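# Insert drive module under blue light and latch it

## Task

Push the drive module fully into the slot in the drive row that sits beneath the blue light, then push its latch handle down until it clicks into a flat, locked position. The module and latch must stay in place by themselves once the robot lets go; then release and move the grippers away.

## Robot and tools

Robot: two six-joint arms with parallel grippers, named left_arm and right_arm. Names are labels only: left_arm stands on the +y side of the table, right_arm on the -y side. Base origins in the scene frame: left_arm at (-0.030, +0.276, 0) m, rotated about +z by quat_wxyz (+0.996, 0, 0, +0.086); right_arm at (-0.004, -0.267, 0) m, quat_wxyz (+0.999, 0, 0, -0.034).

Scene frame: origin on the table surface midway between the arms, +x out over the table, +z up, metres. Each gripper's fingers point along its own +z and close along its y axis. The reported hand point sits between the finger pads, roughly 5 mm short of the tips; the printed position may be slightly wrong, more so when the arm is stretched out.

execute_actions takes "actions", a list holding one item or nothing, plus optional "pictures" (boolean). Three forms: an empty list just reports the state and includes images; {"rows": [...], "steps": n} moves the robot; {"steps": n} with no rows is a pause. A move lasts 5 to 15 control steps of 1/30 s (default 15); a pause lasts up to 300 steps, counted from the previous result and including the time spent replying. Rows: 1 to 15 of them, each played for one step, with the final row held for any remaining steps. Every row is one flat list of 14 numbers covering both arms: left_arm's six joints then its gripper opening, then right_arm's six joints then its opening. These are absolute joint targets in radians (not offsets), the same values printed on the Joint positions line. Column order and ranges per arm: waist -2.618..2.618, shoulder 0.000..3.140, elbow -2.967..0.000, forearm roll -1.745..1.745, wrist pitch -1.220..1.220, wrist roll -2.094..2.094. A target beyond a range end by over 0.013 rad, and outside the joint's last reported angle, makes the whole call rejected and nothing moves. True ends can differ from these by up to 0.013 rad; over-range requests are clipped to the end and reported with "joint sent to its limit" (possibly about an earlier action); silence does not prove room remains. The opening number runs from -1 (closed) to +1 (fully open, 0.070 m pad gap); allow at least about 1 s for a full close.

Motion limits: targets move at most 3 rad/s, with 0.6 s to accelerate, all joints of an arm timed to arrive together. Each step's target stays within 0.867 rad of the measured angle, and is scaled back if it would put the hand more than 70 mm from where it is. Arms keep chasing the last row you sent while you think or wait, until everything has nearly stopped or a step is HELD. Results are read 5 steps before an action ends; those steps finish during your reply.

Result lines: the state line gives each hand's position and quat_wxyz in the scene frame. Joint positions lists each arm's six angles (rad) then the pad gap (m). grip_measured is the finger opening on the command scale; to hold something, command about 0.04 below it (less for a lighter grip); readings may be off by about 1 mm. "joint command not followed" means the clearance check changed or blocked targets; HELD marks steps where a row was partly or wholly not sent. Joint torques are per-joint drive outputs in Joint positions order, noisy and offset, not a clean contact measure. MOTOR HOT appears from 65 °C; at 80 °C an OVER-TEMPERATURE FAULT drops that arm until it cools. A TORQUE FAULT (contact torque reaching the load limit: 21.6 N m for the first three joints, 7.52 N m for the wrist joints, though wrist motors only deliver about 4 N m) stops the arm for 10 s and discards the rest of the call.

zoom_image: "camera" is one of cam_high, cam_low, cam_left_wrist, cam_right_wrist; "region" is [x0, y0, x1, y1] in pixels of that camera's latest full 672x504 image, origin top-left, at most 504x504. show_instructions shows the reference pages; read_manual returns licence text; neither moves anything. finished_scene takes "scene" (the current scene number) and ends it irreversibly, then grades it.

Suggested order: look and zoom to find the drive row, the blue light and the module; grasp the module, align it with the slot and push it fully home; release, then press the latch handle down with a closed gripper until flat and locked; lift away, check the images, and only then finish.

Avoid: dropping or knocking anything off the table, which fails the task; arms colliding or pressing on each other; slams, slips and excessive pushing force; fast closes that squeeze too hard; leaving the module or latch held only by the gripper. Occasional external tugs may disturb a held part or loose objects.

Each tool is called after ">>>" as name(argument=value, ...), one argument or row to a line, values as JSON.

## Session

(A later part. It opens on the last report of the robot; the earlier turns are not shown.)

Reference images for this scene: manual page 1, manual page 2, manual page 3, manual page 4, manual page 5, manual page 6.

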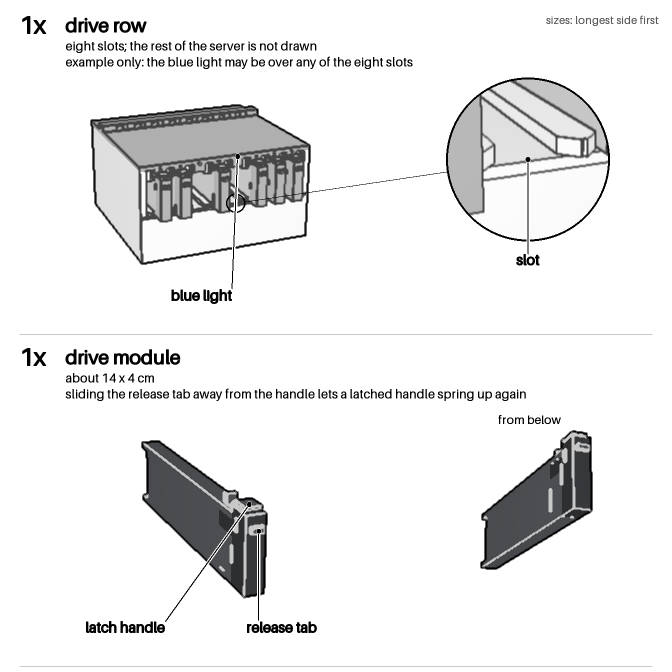

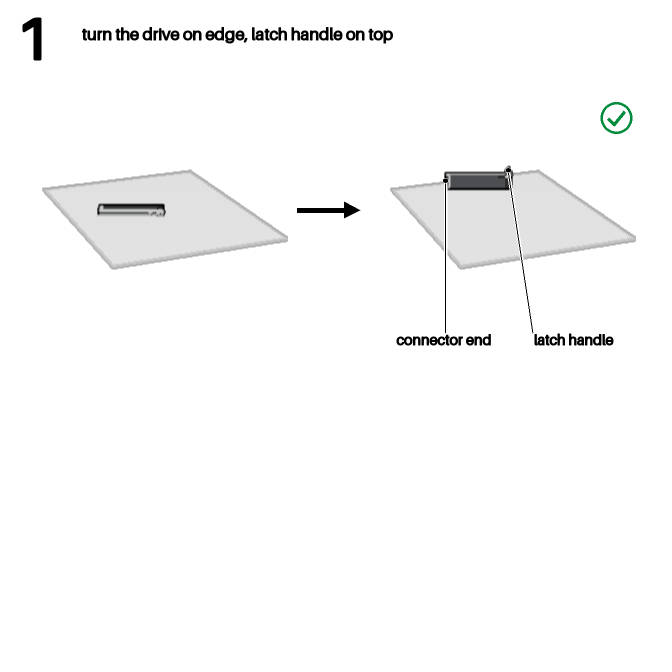

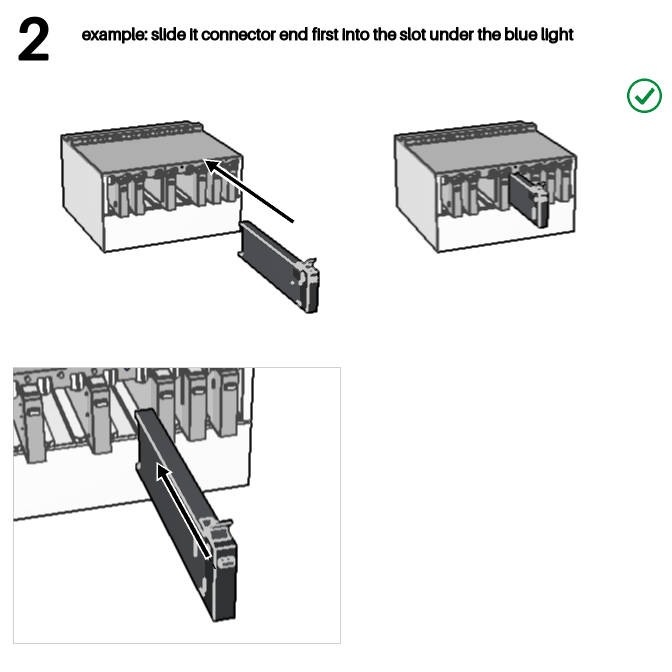

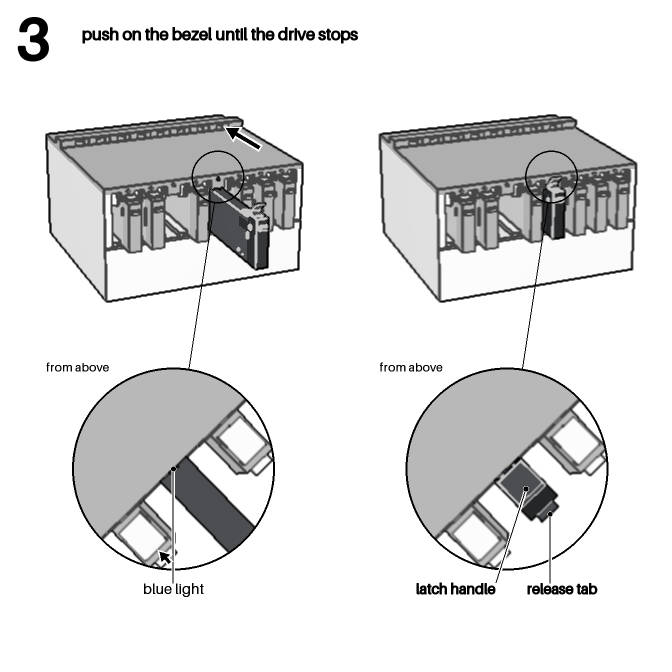

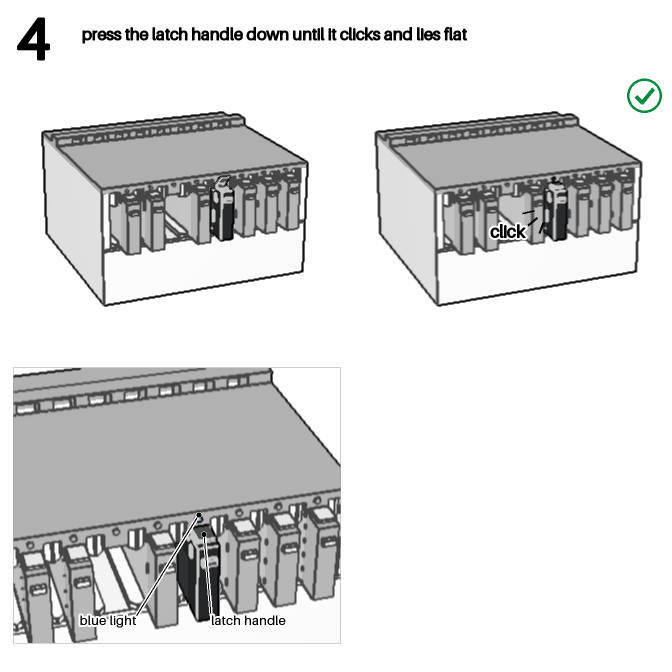

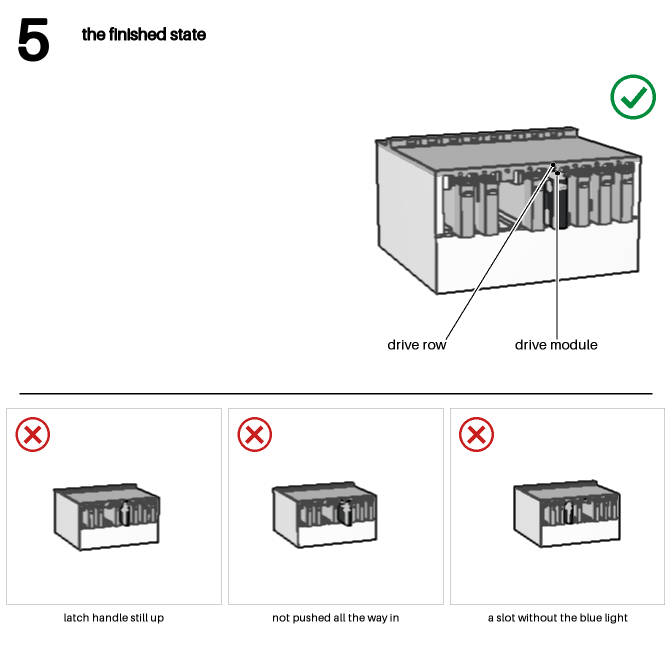

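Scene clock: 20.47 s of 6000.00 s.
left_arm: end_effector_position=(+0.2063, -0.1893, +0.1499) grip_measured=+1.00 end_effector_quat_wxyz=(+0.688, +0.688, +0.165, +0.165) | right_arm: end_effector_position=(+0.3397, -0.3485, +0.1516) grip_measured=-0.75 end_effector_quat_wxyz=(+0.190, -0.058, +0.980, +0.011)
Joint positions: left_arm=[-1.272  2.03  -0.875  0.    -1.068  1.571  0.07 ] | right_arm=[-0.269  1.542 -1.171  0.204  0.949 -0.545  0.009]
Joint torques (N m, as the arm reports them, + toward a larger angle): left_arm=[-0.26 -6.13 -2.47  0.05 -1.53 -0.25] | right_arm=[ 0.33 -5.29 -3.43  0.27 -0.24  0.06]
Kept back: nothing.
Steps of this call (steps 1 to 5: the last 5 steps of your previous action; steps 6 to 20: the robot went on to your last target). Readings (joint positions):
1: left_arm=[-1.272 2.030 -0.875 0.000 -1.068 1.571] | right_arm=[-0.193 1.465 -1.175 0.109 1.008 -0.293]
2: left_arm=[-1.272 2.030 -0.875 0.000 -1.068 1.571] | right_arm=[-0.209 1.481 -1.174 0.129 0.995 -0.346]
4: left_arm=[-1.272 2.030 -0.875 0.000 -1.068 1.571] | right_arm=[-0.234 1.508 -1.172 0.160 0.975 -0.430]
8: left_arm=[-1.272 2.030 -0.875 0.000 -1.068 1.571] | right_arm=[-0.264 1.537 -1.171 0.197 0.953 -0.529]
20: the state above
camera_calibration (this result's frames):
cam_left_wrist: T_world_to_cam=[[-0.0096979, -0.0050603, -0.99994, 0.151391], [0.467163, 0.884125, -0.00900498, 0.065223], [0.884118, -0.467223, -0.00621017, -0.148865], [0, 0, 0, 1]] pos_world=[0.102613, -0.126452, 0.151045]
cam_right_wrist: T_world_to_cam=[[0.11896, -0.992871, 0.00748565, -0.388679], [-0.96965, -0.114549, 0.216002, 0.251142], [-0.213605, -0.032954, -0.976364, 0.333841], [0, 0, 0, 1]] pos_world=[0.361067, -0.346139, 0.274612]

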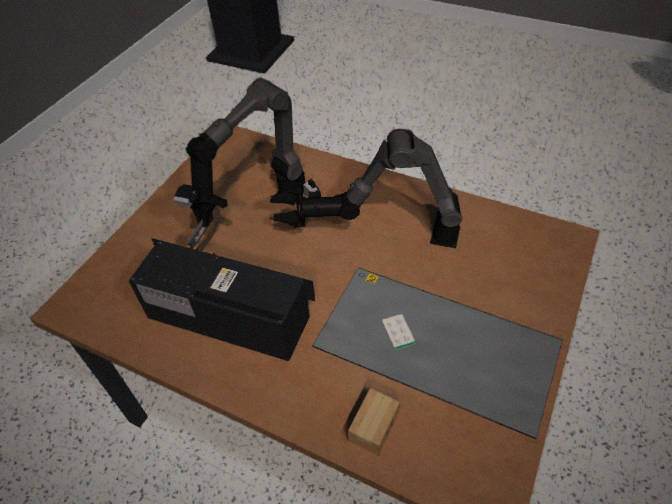

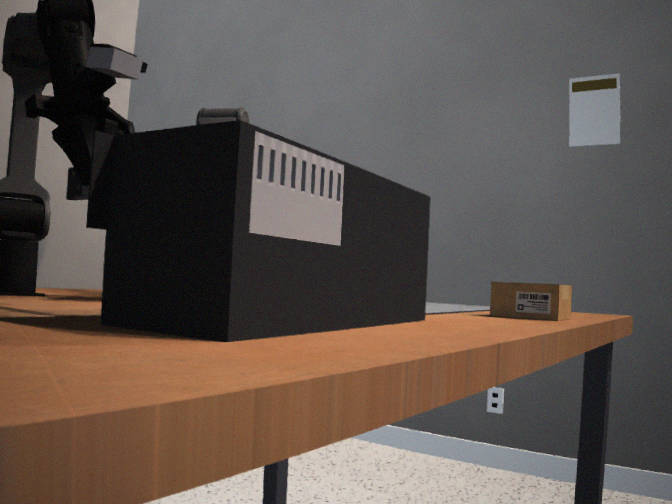

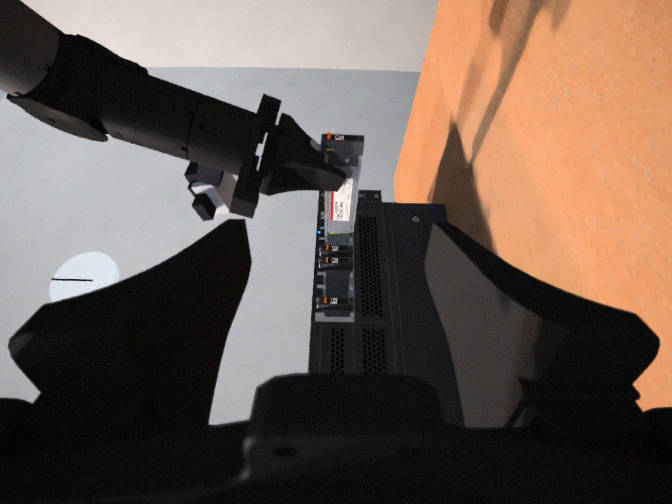

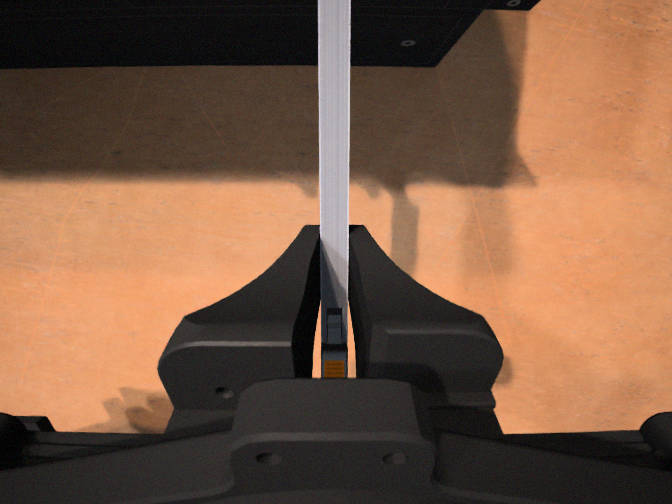

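>>> execute_actions(
  actions=[
    {"rows":[[-1.272,2.03,-0.875,0,-1.068,1.571,1,-0.2846,1.63,-1.28,0.2067,0.9722,-0.557,-0.82]],"steps":15},
  ],
)

>>> execute_actions(
  actions=[
    {"steps":10},
  ],
  pictures=true,
)

>>> zoom_image(
  camera="cam_left_wrist",
  region=[270,150,400,280],
)

>>> zoom_image(
  camera="cam_right_wrist",
  region=[240,0,440,100],
)

Scene clock: 21.27 s of 6000.00 s.
left_arm: end_effector_position=(+0.2063, -0.1893, +0.1499) grip_measured=+1.00 end_effector_quat_wxyz=(+0.688, +0.688, +0.165, +0.165) | right_arm: end_effector_position=(+0.3632, -0.3618, +0.1529) grip_measured=-0.75 end_effector_quat_wxyz=(+0.191, -0.057, +0.980, +0.011)
Joint positions: left_arm=[-1.272  2.03  -0.875  0.    -1.068  1.571  0.07 ] | right_arm=[-0.285  1.632 -1.282  0.206  0.972 -0.557  0.009]
Joint torques (N m, as the arm reports them, + toward a larger angle): left_arm=[-0.24 -6.09 -2.39  0.04 -1.55 -0.28] | right_arm=[-0.61 -6.1  -3.57  0.41 -0.12 -0.17]
Steps of this call (steps 1 to 14: the robot went on to your last target; steps 15 to 24: the first 10 steps of this action). Readings (joint positions):
15: left_arm=[-1.272 2.030 -0.875 0.000 -1.068 1.571] | right_arm=[-0.269 1.541 -1.171 0.204 0.949 -0.545]
16: left_arm=[-1.272 2.030 -0.875 0.000 -1.068 1.571] | right_arm=[-0.269 1.542 -1.173 0.204 0.950 -0.545]
18: left_arm=[-1.272 2.030 -0.875 0.000 -1.068 1.571] | right_arm=[-0.272 1.561 -1.196 0.204 0.956 -0.547]
22: left_arm=[-1.272 2.030 -0.875 0.000 -1.068 1.571] | right_arm=[-0.283 1.625 -1.275 0.206 0.970 -0.556]
24: the state above

Scene clock: 21.60 s of 6000.00 s.
left_arm: end_effector_position=(+0.2063, -0.1893, +0.1499) grip_measured=+1.00 end_effector_quat_wxyz=(+0.688, +0.688, +0.165, +0.165) | right_arm: end_effector_position=(+0.3628, -0.3615, +0.1530) grip_measured=-0.75 end_effector_quat_wxyz=(+0.190, -0.057, +0.980, +0.011)
Joint positions: left_arm=[-1.272  2.03  -0.875  0.    -1.068  1.571  0.07 ] | right_arm=[-0.285  1.631 -1.281  0.207  0.972 -0.557  0.009]
Joint torques (N m, as the arm reports them, + toward a larger angle): left_arm=[-0.06 -6.22 -2.54  0.05 -1.54 -0.33] | right_arm=[-0.44 -6.15 -3.27  0.37 -0.13 -0.18]
Kept back: nothing.
Steps of this call (steps 1 to 5: the last 5 steps of your previous action; steps 6 to 10: the robot went on to your last target). Readings (joint positions):
1: left_arm=[-1.272 2.030 -0.875 0.000 -1.068 1.571] | right_arm=[-0.285 1.632 -1.282 0.206 0.972 -0.557]
2: left_arm=[-1.272 2.030 -0.875 0.000 -1.068 1.571] | right_arm=[-0.285 1.632 -1.282 0.206 0.972 -0.557]
4: left_arm=[-1.272 2.030 -0.875 0.000 -1.068 1.571] | right_arm=[-0.285 1.632 -1.282 0.207 0.972 -0.557]
8: left_arm=[-1.272 2.030 -0.875 0.000 -1.068 1.571] | right_arm=[-0.285 1.631 -1.281 0.207 0.972 -0.557]
10: the state above
camera_calibration (this result's frames):
cam_left_wrist: T_world_to_cam=[[-0.00969744, -0.00506062, -0.99994, 0.151391], [0.467164, 0.884125, -0.00900505, 0.065223], [0.884118, -0.467223, -0.00620961, -0.148865], [0, 0, 0, 1]] pos_world=[0.102613, -0.126452, 0.151045]
cam_right_wrist: T_world_to_cam=[[0.118377, -0.992941, 0.00742384, -0.404125], [-0.969798, -0.114005, 0.215625, 0.272008], [-0.213257, -0.0327246, -0.976448, 0.339666], [0, 0, 0, 1]] pos_world=[0.384068, -0.359147, 0.276014]

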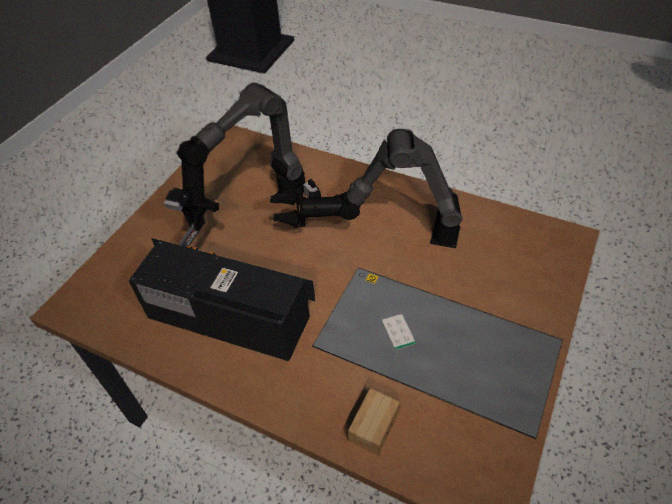

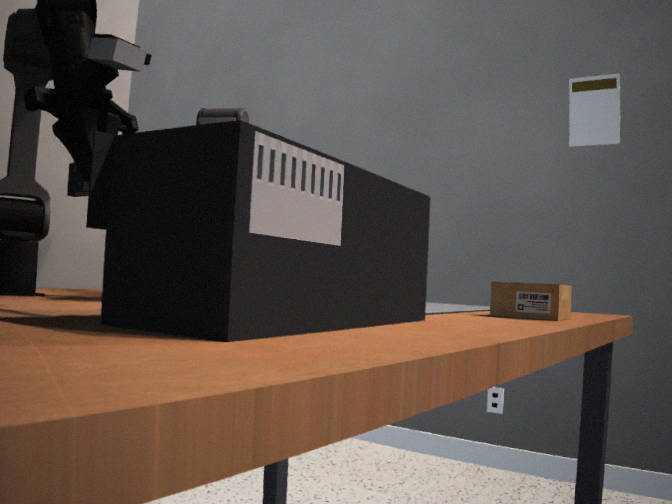

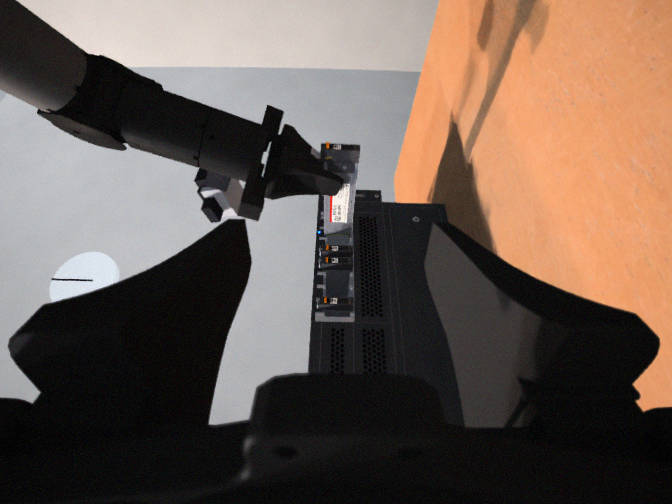

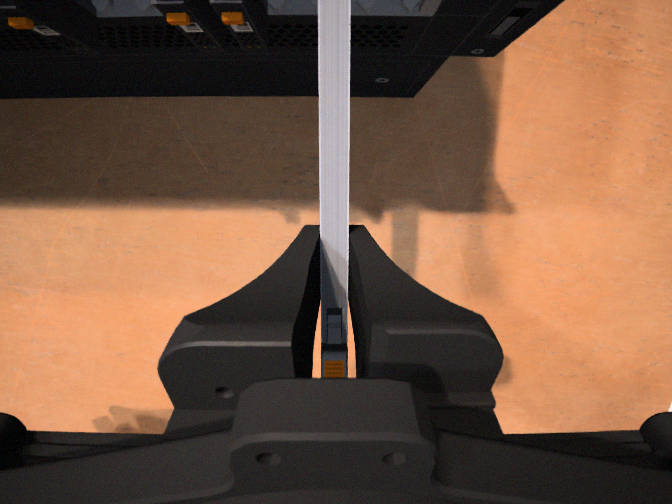

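Region (270, 150, 400, 280) of cam_left_wrist's 672x504 image, scaled by 3.877, with more detail than that image has.

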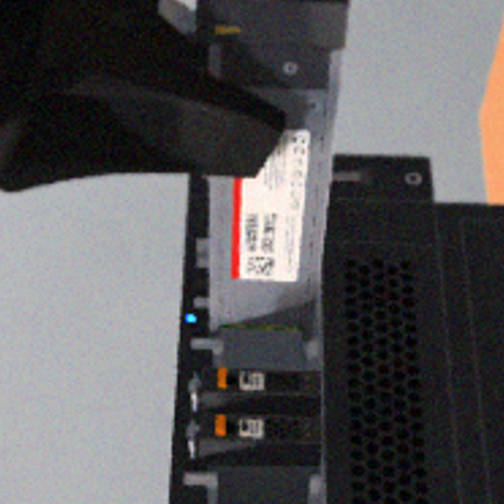

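Region (240, 0, 440, 100) of cam_right_wrist's 672x504 image, scaled by 2.520, with more detail than that image has.

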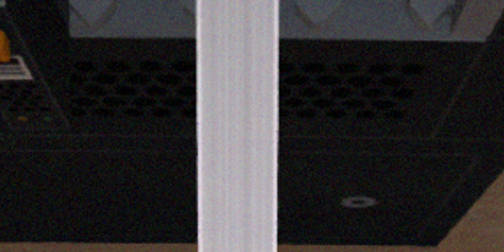

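>>> execute_actions(
  actions=[
    {"rows":[[-1.272,2.03,-0.875,0,-1.068,1.571,1,-0.2924,1.633,-1.283,0.2097,0.973,-0.566,-0.82],[-1.272,2.03,-0.875,0,-1.068,1.571,1,-0.2924,1.633,-1.283,0.2097,0.973,-0.566,-0.82],[-1.272,2.03,-0.875,0,-1.068,1.571,1,-0.2924,1.633,-1.283,0.2097,0.973,-0.566,-0.82],[-1.272,2.03,-0.875,0,-1.068,1.571,1,-0.2924,1.633,-1.283,0.2097,0.973,-0.566,-0.82],[-1.272,2.03,-0.875,0,-1.068,1.571,1,-0.2884,1.6425,-1.2955,0.2078,0.9752,-0.5608,-0.82],[-1.272,2.03,-0.875,0,-1.068,1.571,1,-0.2843,1.6521,-1.3079,0.2058,0.9773,-0.5556,-0.82]],"steps":12},
  ],
)

>>> execute_actions(
  actions=[
    {"steps":8},
  ],
  pictures=true,
)

>>> zoom_image(
  camera="cam_left_wrist",
  region=[270,150,400,280],
)

>>> zoom_image(
  camera="cam_right_wrist",
  region=[240,0,440,100],
)

Scene clock: 22.73 s of 6000.00 s.
left_arm: end_effector_position=(+0.2063, -0.1893, +0.1499) grip_measured=+1.00 end_effector_quat_wxyz=(+0.688, +0.688, +0.165, +0.165) | right_arm: end_effector_position=(+0.3646, -0.3637, +0.1531) grip_measured=-0.75 end_effector_quat_wxyz=(+0.190, -0.058, +0.980, +0.012)
Joint positions: left_arm=[-1.272  2.03  -0.875  0.    -1.068  1.571  0.07 ] | right_arm=[-0.29   1.64  -1.293  0.208  0.977 -0.562  0.009]
Joint torques (N m, as the arm reports them, + toward a larger angle): left_arm=[-0.24 -6.16 -2.45  0.07 -1.55 -0.4 ] | right_arm=[ 2.54 -3.63 -7.05  0.72 -1.67  0.14]
Steps of this call (steps 1 to 15: the robot went on to your last target; steps 16 to 27: nothing new was sent; steps 28 to 34: the first 7 steps of this action). Readings (joint positions):
28: left_arm=[-1.272 2.030 -0.875 0.000 -1.068 1.571] | right_arm=[-0.285 1.630 -1.280 0.207 0.972 -0.557]
29: left_arm=[-1.272 2.030 -0.875 0.000 -1.068 1.571] | right_arm=[-0.287 1.630 -1.280 0.208 0.972 -0.560]
31: left_arm=[-1.272 2.030 -0.875 0.000 -1.068 1.571] | right_arm=[-0.293 1.631 -1.280 0.210 0.973 -0.567]
34: the state above

Scene clock: 23.00 s of 6000.00 s.
left_arm: end_effector_position=(+0.2063, -0.1893, +0.1499) grip_measured=+1.00 end_effector_quat_wxyz=(+0.688, +0.688, +0.165, +0.165) | right_arm: end_effector_position=(+0.3651, -0.3636, +0.1512) grip_measured=-0.75 end_effector_quat_wxyz=(+0.183, -0.058, +0.981, +0.013)
Joint positions: left_arm=[-1.272  2.03  -0.875  0.    -1.068  1.571  0.07 ] | right_arm=[-0.286  1.651 -1.304  0.201  0.989 -0.556  0.009]
Joint torques (N m, as the arm reports them, + toward a larger angle): left_arm=[-0.14 -6.09 -2.42  0.06 -1.52 -0.36] | right_arm=[ 4.16 -4.79 -8.23  1.74 -3.45 -0.07]
Kept back: nothing.
Steps of this call (steps 1 to 5: the last 5 steps of your previous action; steps 6 to 8: the robot went on to your last target). Readings (joint positions):
1: left_arm=[-1.272 2.030 -0.875 0.000 -1.068 1.571] | right_arm=[-0.288 1.648 -1.301 0.203 0.987 -0.558]
2: left_arm=[-1.272 2.030 -0.875 0.000 -1.068 1.571] | right_arm=[-0.287 1.651 -1.304 0.201 0.990 -0.556]
4: left_arm=[-1.272 2.030 -0.875 0.000 -1.068 1.571] | right_arm=[-0.287 1.651 -1.304 0.201 0.990 -0.556]
8: the state above
camera_calibration (this result's frames):
cam_left_wrist: T_world_to_cam=[[-0.00973489, -0.00507938, -0.99994, 0.151395], [0.467164, 0.884125, -0.00903914, 0.065228], [0.884117, -0.467223, -0.00623395, -0.148861], [0, 0, 0, 1]] pos_world=[0.102613, -0.126452, 0.151048]
cam_right_wrist: T_world_to_cam=[[0.120169, -0.992745, 0.00418748, -0.406554], [-0.966285, -0.115997, 0.229865, 0.270246], [-0.227712, -0.031669, -0.973213, 0.343451], [0, 0, 0, 1]] pos_world=[0.388198, -0.36138, 0.273834]

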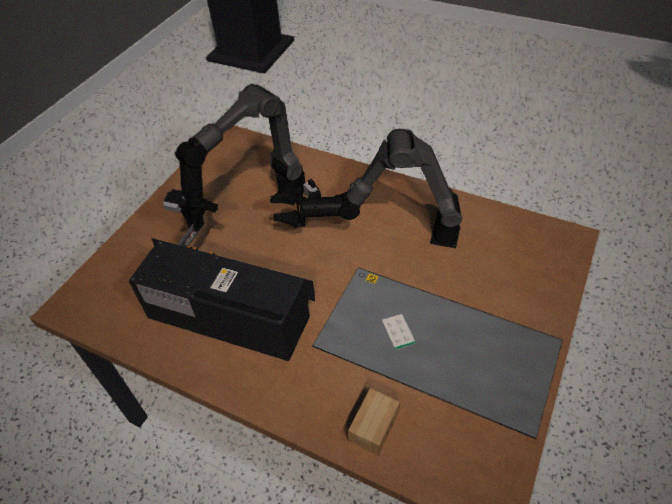

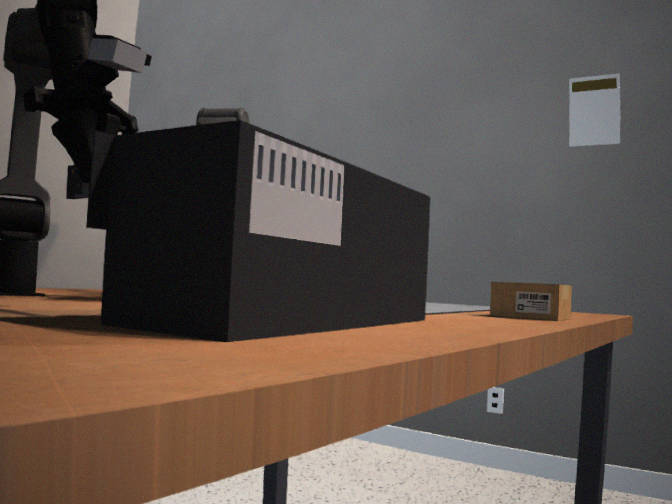

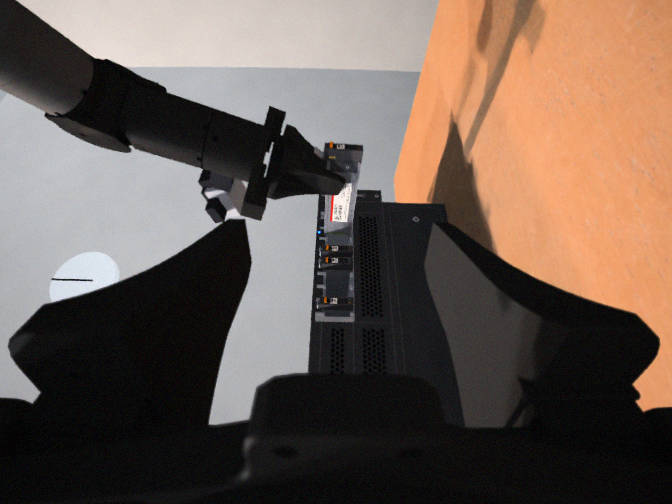

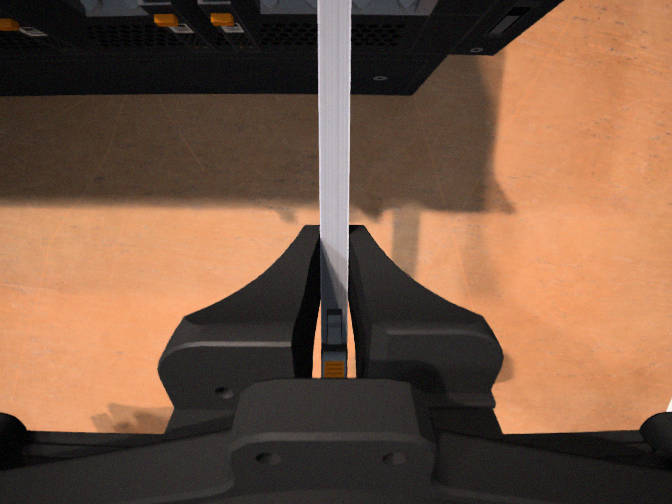

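Region (270, 150, 400, 280) of cam_left_wrist's 672x504 image, scaled by 3.877, with more detail than that image has.

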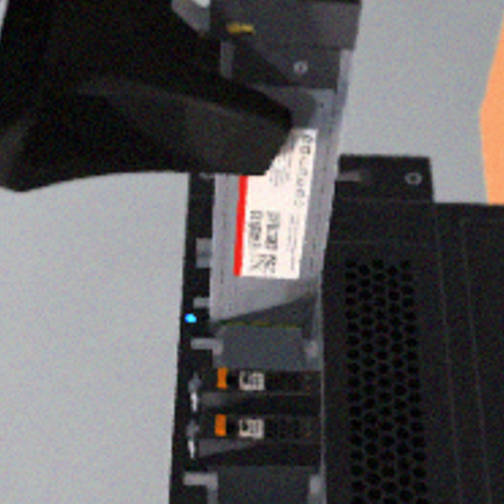

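Region (240, 0, 440, 100) of cam_right_wrist's 672x504 image, scaled by 2.520, with more detail than that image has.

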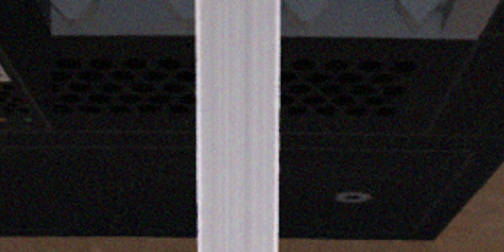

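>>> execute_actions(
  actions=[
    {"rows":[[-1.272,2.03,-0.875,0,-1.068,1.571,1,-0.2964,1.6235,-1.2705,0.2116,0.9708,-0.5712,-0.82]],"steps":15},
  ],
)

>>> execute_actions(
  actions=[
    {"steps":22},
  ],
  pictures=true,
)

>>> zoom_image(
  camera="cam_left_wrist",
  region=[270,130,400,260],
)

>>> zoom_image(
  camera="cam_right_wrist",
  region=[240,0,440,100],
)

Scene clock: 23.57 s of 6000.00 s.
left_arm: end_effector_position=(+0.2063, -0.1893, +0.1499) grip_measured=+1.00 end_effector_quat_wxyz=(+0.688, +0.688, +0.165, +0.165) | right_arm: end_effector_position=(+0.3643, -0.3637, +0.1553) grip_measured=-0.75 end_effector_quat_wxyz=(+0.200, -0.057, +0.978, +0.010)
Joint positions: left_arm=[-1.272  2.03  -0.875  0.    -1.068  1.571  0.07 ] | right_arm=[-0.293  1.624 -1.276  0.219  0.957 -0.572  0.009]
Joint torques (N m, as the arm reports them, + toward a larger angle): left_arm=[-0.09 -6.17 -2.34  0.05 -1.53 -0.4 ] | right_arm=[-1.06 -6.16 -3.72 -0.03 -0.04  0.01]
Steps of this call (steps 1 to 7: the robot went on to your last target; steps 8 to 17: the first 10 steps of this action). Readings (joint positions):
8: left_arm=[-1.272 2.030 -0.875 0.000 -1.068 1.571] | right_arm=[-0.286 1.652 -1.306 0.202 0.993 -0.555]
9: left_arm=[-1.272 2.030 -0.875 0.000 -1.068 1.571] | right_arm=[-0.286 1.651 -1.305 0.204 0.992 -0.556]
11: left_arm=[-1.272 2.030 -0.875 0.000 -1.068 1.571] | right_arm=[-0.291 1.636 -1.286 0.213 0.970 -0.565]
15: left_arm=[-1.272 2.030 -0.875 0.000 -1.068 1.571] | right_arm=[-0.293 1.624 -1.276 0.219 0.956 -0.572]
17: the state above

Scene clock: 24.30 s of 6000.00 s.
left_arm: end_effector_position=(+0.2063, -0.1893, +0.1499) grip_measured=+1.00 end_effector_quat_wxyz=(+0.688, +0.688, +0.165, +0.165) | right_arm: end_effector_position=(+0.3598, -0.3642, +0.1527) grip_measured=-0.75 end_effector_quat_wxyz=(+0.191, -0.057, +0.980, +0.011)
Joint positions: left_arm=[-1.272  2.03  -0.875  0.    -1.068  1.571  0.07 ] | right_arm=[-0.296  1.624 -1.271  0.212  0.971 -0.571  0.009]
Joint torques (N m, as the arm reports them, + toward a larger angle): left_arm=[-0.06 -6.25 -2.45  0.07 -1.54 -0.4 ] | right_arm=[-0.86 -6.02 -3.12  0.02 -0.14  0.08]
Kept back: nothing.
Steps of this call (steps 1 to 5: the last 5 steps of your previous action; steps 6 to 22: the robot went on to your last target). Readings (joint positions):
1: left_arm=[-1.272 2.030 -0.875 0.000 -1.068 1.571] | right_arm=[-0.294 1.624 -1.276 0.218 0.958 -0.572]
2: left_arm=[-1.272 2.030 -0.875 0.000 -1.068 1.571] | right_arm=[-0.294 1.624 -1.275 0.217 0.960 -0.572]
4: left_arm=[-1.272 2.030 -0.875 0.000 -1.068 1.571] | right_arm=[-0.295 1.624 -1.274 0.215 0.964 -0.572]
8: left_arm=[-1.272 2.030 -0.875 0.000 -1.068 1.571] | right_arm=[-0.296 1.624 -1.272 0.213 0.968 -0.572]
22: the state above
camera_calibration (this result's frames):
cam_left_wrist: T_world_to_cam=[[-0.00976626, -0.00509573, -0.999939, 0.151399], [0.467163, 0.884125, -0.00906825, 0.0652325], [0.884117, -0.467224, -0.00625405, -0.148858], [0, 0, 0, 1]] pos_world=[0.102613, -0.126452, 0.15105]
cam_right_wrist: T_world_to_cam=[[0.118258, -0.992951, 0.007973, -0.40648], [-0.970032, -0.113805, 0.214679, 0.269146], [-0.212259, -0.0331216, -0.976652, 0.338198], [0, 0, 0, 1]] pos_world=[0.380936, -0.361783, 0.275763]

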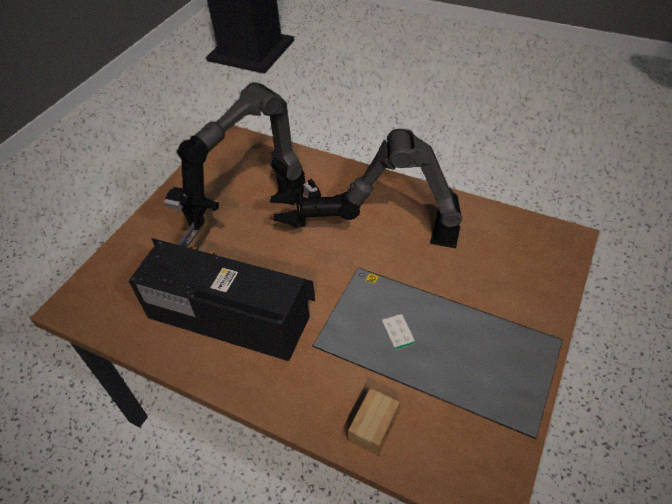

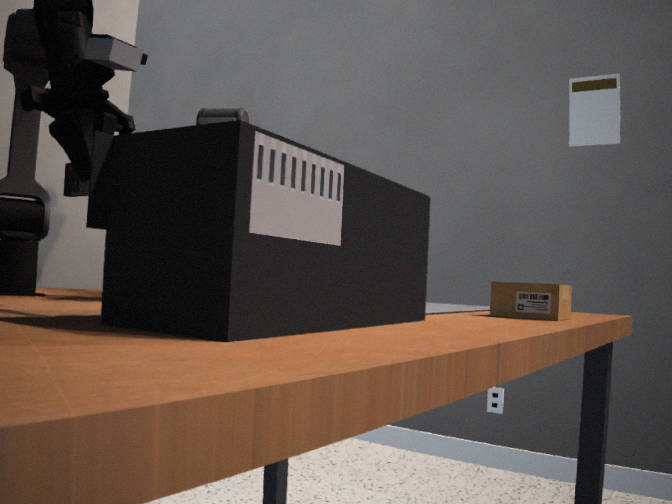

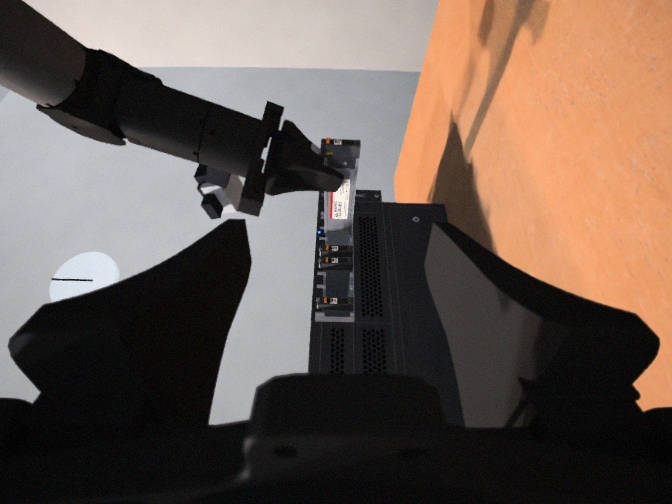

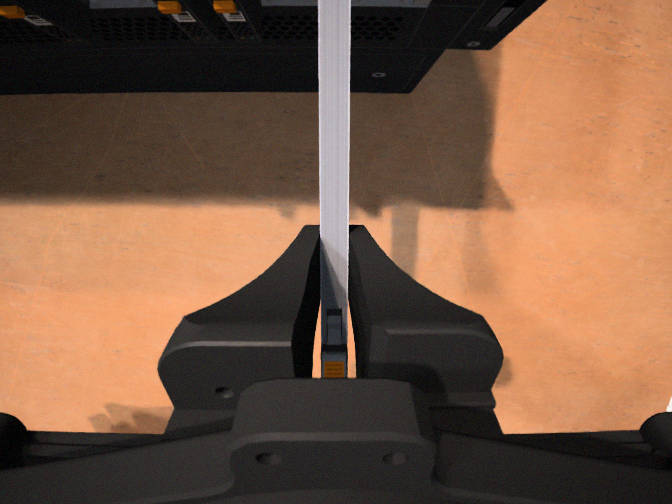

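Region (270, 130, 400, 260) of cam_left_wrist's 672x504 image, scaled by 3.877, with more detail than that image has.

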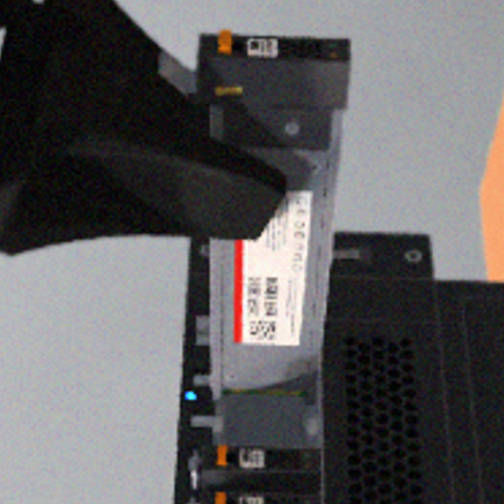

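Region (240, 0, 440, 100) of cam_right_wrist's 672x504 image, scaled by 2.520, with more detail than that image has.

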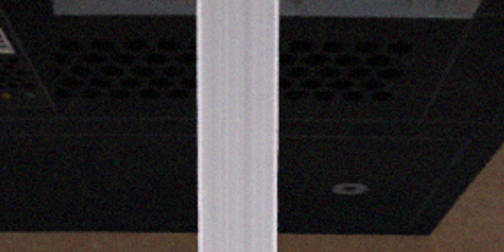

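>>> execute_actions(
  actions=[
    {"rows":[[-1.272,2.03,-0.875,0,-1.068,1.571,1,-0.2964,1.623,-1.2745,0.2116,0.9753,-0.5712,-0.82],[-1.272,2.03,-0.875,0,-1.068,1.571,1,-0.2964,1.623,-1.2745,0.2116,0.9753,-0.5712,-0.82],[-1.272,2.03,-0.875,0,-1.068,1.571,1,-0.2964,1.623,-1.2745,0.2116,0.9753,-0.5712,-0.82],[-1.272,2.03,-0.875,0,-1.068,1.571,1,-0.2964,1.623,-1.2745,0.2116,0.9753,-0.5712,-0.82],[-1.272,2.03,-0.875,0,-1.068,1.571,1,-0.2924,1.6325,-1.287,0.2097,0.9775,-0.566,-0.82],[-1.272,2.03,-0.875,0,-1.068,1.571,1,-0.2924,1.6325,-1.287,0.2097,0.9775,-0.566,-0.82],[-1.272,2.03,-0.875,0,-1.068,1.571,1,-0.2884,1.642,-1.2995,0.2078,0.9797,-0.5608,-0.82],[-1.272,2.03,-0.875,0,-1.068,1.571,1,-0.2884,1.642,-1.2995,0.2078,0.9797,-0.5608,-0.82],[-1.272,2.03,-0.875,0,-1.068,1.571,1,-0.2843,1.6516,-1.3119,0.2058,0.9818,-0.5556,-0.82]],"steps":15},
  ],
)

>>> execute_actions(
  actions=[
    {"steps":5},
  ],
)

Scene clock: 25.07 s of 6000.00 s.
left_arm: end_effector_position=(+0.2063, -0.1893, +0.1499) grip_measured=+1.00 end_effector_quat_wxyz=(+0.688, +0.688, +0.165, +0.165) | right_arm: end_effector_position=(+0.3648, -0.3640, +0.1539) grip_measured=-0.75 end_effector_quat_wxyz=(+0.187, -0.058, +0.981, +0.011)
Joint positions: left_arm=[-1.272  2.03  -0.875  0.    -1.068  1.571  0.07 ] | right_arm=[-0.288  1.644 -1.303  0.203  0.989 -0.558  0.009]
Joint torques (N m, as the arm reports them, + toward a larger angle): left_arm=[-0.05 -6.22 -2.41  0.05 -1.53 -0.37] | right_arm=[ 3.31 -3.67 -6.97  1.06 -2.23  0.08]
Steps of this call (steps 1 to 13: the robot went on to your last target; steps 14 to 23: the first 10 steps of this action). Readings (joint positions):
14: left_arm=[-1.272 2.030 -0.875 0.000 -1.068 1.571] | right_arm=[-0.296 1.623 -1.271 0.212 0.971 -0.571]
15: left_arm=[-1.272 2.030 -0.875 0.000 -1.068 1.571] | right_arm=[-0.296 1.623 -1.271 0.212 0.973 -0.571]
17: left_arm=[-1.272 2.030 -0.875 0.000 -1.068 1.571] | right_arm=[-0.296 1.623 -1.272 0.212 0.976 -0.571]
21: left_arm=[-1.272 2.030 -0.875 0.000 -1.068 1.571] | right_arm=[-0.291 1.635 -1.293 0.208 0.979 -0.563]
23: the state above

Scene clock: 25.23 s of 6000.00 s.
left_arm: end_effector_position=(+0.2063, -0.1893, +0.1499) grip_measured=+1.00 end_effector_quat_wxyz=(+0.688, +0.688, +0.165, +0.165) | right_arm: end_effector_position=(+0.3652, -0.3639, +0.1527) grip_measured=-0.75 end_effector_quat_wxyz=(+0.184, -0.058, +0.981, +0.012)
Joint positions: left_arm=[-1.272  2.03  -0.875  0.    -1.068  1.571  0.07 ] | right_arm=[-0.287  1.65  -1.308  0.2    0.994 -0.555  0.009]
Joint torques (N m, as the arm reports them, + toward a larger angle): left_arm=[ 0.15 -6.13 -2.39  0.06 -1.52 -0.4 ] | right_arm=[ 3.82 -4.65 -7.34  1.68 -3.11 -0.16]
Kept back: nothing.
Steps of this call (steps 1 to 5: the last 5 steps of your previous action). Readings (joint positions):
1: left_arm=[-1.272 2.030 -0.875 0.000 -1.068 1.571] | right_arm=[-0.287 1.649 -1.308 0.200 0.994 -0.555]
2: left_arm=[-1.272 2.030 -0.875 0.000 -1.068 1.571] | right_arm=[-0.287 1.650 -1.308 0.200 0.994 -0.555]
4: left_arm=[-1.272 2.030 -0.875 0.000 -1.068 1.571] | right_arm=[-0.287 1.650 -1.308 0.200 0.994 -0.555]
5: the state above

Fail; back off and go 1.5 mm below the original.

>>> execute_actions(
  actions=[
    {"rows":[[-1.272,2.03,-0.875,0,-1.068,1.571,1,-0.2964,1.6243,-1.265,0.2116,0.9645,-0.5712,-0.82]],"steps":15},
  ],
)

>>> execute_actions(
  actions=[
    {"steps":22},
  ],
  pictures=true,
)

>>> zoom_image(
  camera="cam_left_wrist",
  region=[270,130,400,260],
)

Scene clock: 25.83 s of 6000.00 s.
left_arm: end_effector_position=(+0.2063, -0.1893, +0.1499) grip_measured=+1.00 end_effector_quat_wxyz=(+0.688, +0.688, +0.165, +0.165) | right_arm: end_effector_position=(+0.3643, -0.3637, +0.1536) grip_measured=-0.75 end_effector_quat_wxyz=(+0.200, -0.057, +0.978, +0.010)
Joint positions: left_arm=[-1.272  2.03  -0.875  0.    -1.068  1.571  0.07 ] | right_arm=[-0.293  1.625 -1.27   0.22   0.95  -0.573  0.009]
Joint torques (N m, as the arm reports them, + toward a larger angle): left_arm=[ 0.08 -6.19 -2.49  0.05 -1.52 -0.39] | right_arm=[-1.16 -5.99 -3.62 -0.01 -0.07  0.06]
Steps of this call (steps 1 to 8: the robot went on to your last target; steps 9 to 18: the first 10 steps of this action). Readings (joint positions):
9: left_arm=[-1.272 2.030 -0.875 0.000 -1.068 1.571] | right_arm=[-0.286 1.652 -1.309 0.202 0.995 -0.555]
10: left_arm=[-1.272 2.030 -0.875 0.000 -1.068 1.571] | right_arm=[-0.286 1.651 -1.308 0.203 0.995 -0.555]
12: left_arm=[-1.272 2.030 -0.875 0.000 -1.068 1.571] | right_arm=[-0.290 1.639 -1.288 0.211 0.970 -0.564]
16: left_arm=[-1.272 2.030 -0.875 0.000 -1.068 1.571] | right_arm=[-0.293 1.626 -1.270 0.220 0.948 -0.573]
18: the state above

Scene clock: 26.57 s of 6000.00 s.
left_arm: end_effector_position=(+0.2063, -0.1893, +0.1499) grip_measured=+1.00 end_effector_quat_wxyz=(+0.688, +0.688, +0.165, +0.165) | right_arm: end_effector_position=(+0.3597, -0.3643, +0.1511) grip_measured=-0.75 end_effector_quat_wxyz=(+0.191, -0.057, +0.980, +0.011)
Joint positions: left_arm=[-1.272  2.03  -0.875  0.    -1.068  1.571  0.07 ] | right_arm=[-0.296  1.624 -1.265  0.212  0.964 -0.571  0.009]
Joint torques (N m, as the arm reports them, + toward a larger angle): left_arm=[ 0.13 -6.28 -2.43  0.04 -1.53 -0.4 ] | right_arm=[-0.83 -6.21 -3.28  0.02 -0.12  0.09]
Kept back: nothing.
Steps of this call (steps 1 to 5: the last 5 steps of your previous action; steps 6 to 22: the robot went on to your last target). Readings (joint positions):
1: left_arm=[-1.272 2.030 -0.875 0.000 -1.068 1.571] | right_arm=[-0.294 1.625 -1.270 0.219 0.952 -0.573]
2: left_arm=[-1.272 2.030 -0.875 0.000 -1.068 1.571] | right_arm=[-0.294 1.625 -1.270 0.217 0.955 -0.573]
4: left_arm=[-1.272 2.030 -0.875 0.000 -1.068 1.571] | right_arm=[-0.295 1.625 -1.269 0.215 0.958 -0.572]
8: left_arm=[-1.272 2.030 -0.875 0.000 -1.068 1.571] | right_arm=[-0.296 1.625 -1.267 0.213 0.962 -0.572]
22: the state above
camera_calibration (this result's frames):
cam_left_wrist: T_world_to_cam=[[-0.00976672, -0.00509579, -0.999939, 0.151399], [0.467163, 0.884125, -0.00906852, 0.0652325], [0.884117, -0.467223, -0.00625443, -0.148858], [0, 0, 0, 1]] pos_world=[0.102613, -0.126452, 0.15105]
cam_right_wrist: T_world_to_cam=[[0.116998, -0.993098, 0.0082094, -0.406229], [-0.970115, -0.112513, 0.214981, 0.269836], [-0.212574, -0.0331164, -0.976584, 0.336684], [0, 0, 0, 1]] pos_world=[0.38087, -0.361915, 0.274126]

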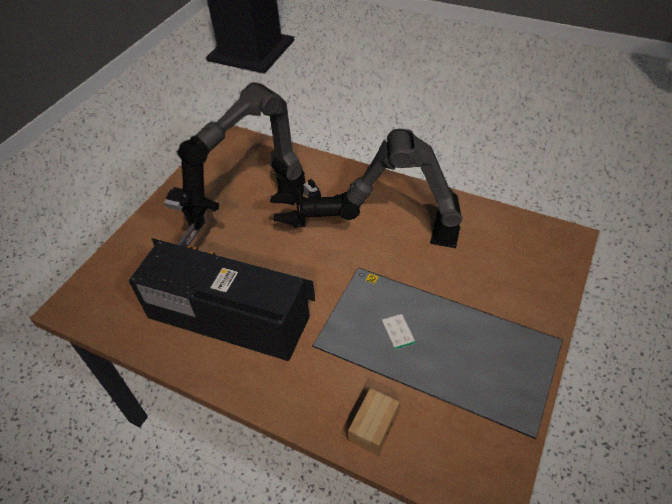

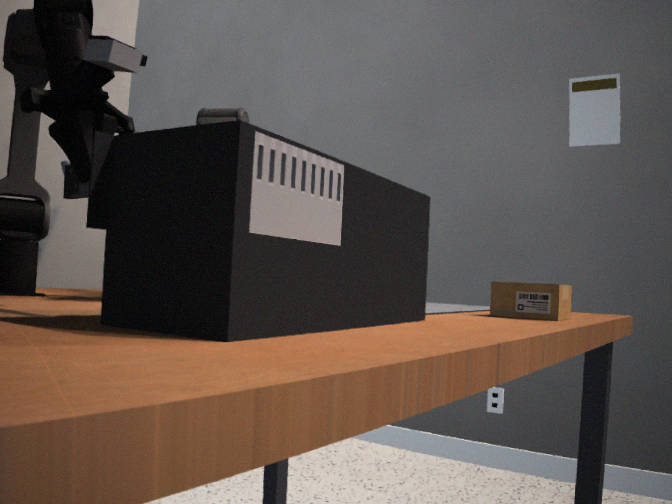

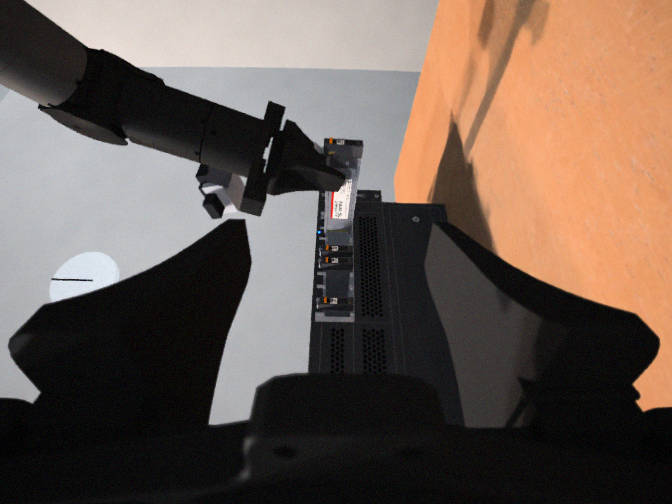

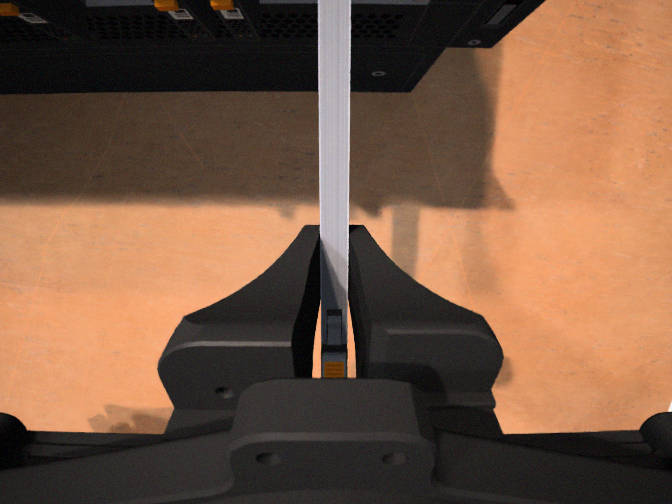

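Region (270, 130, 400, 260) of cam_left_wrist's 672x504 image, scaled by 3.877, with more detail than that image has.

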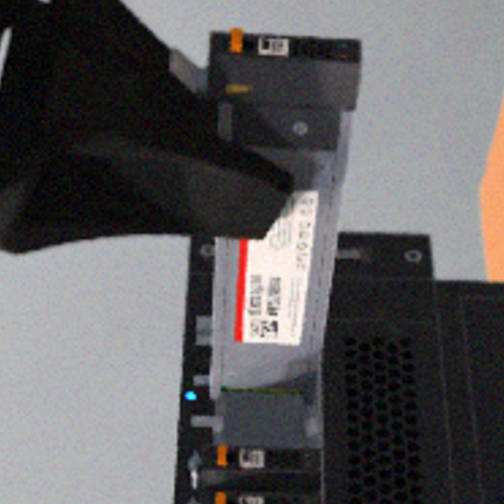

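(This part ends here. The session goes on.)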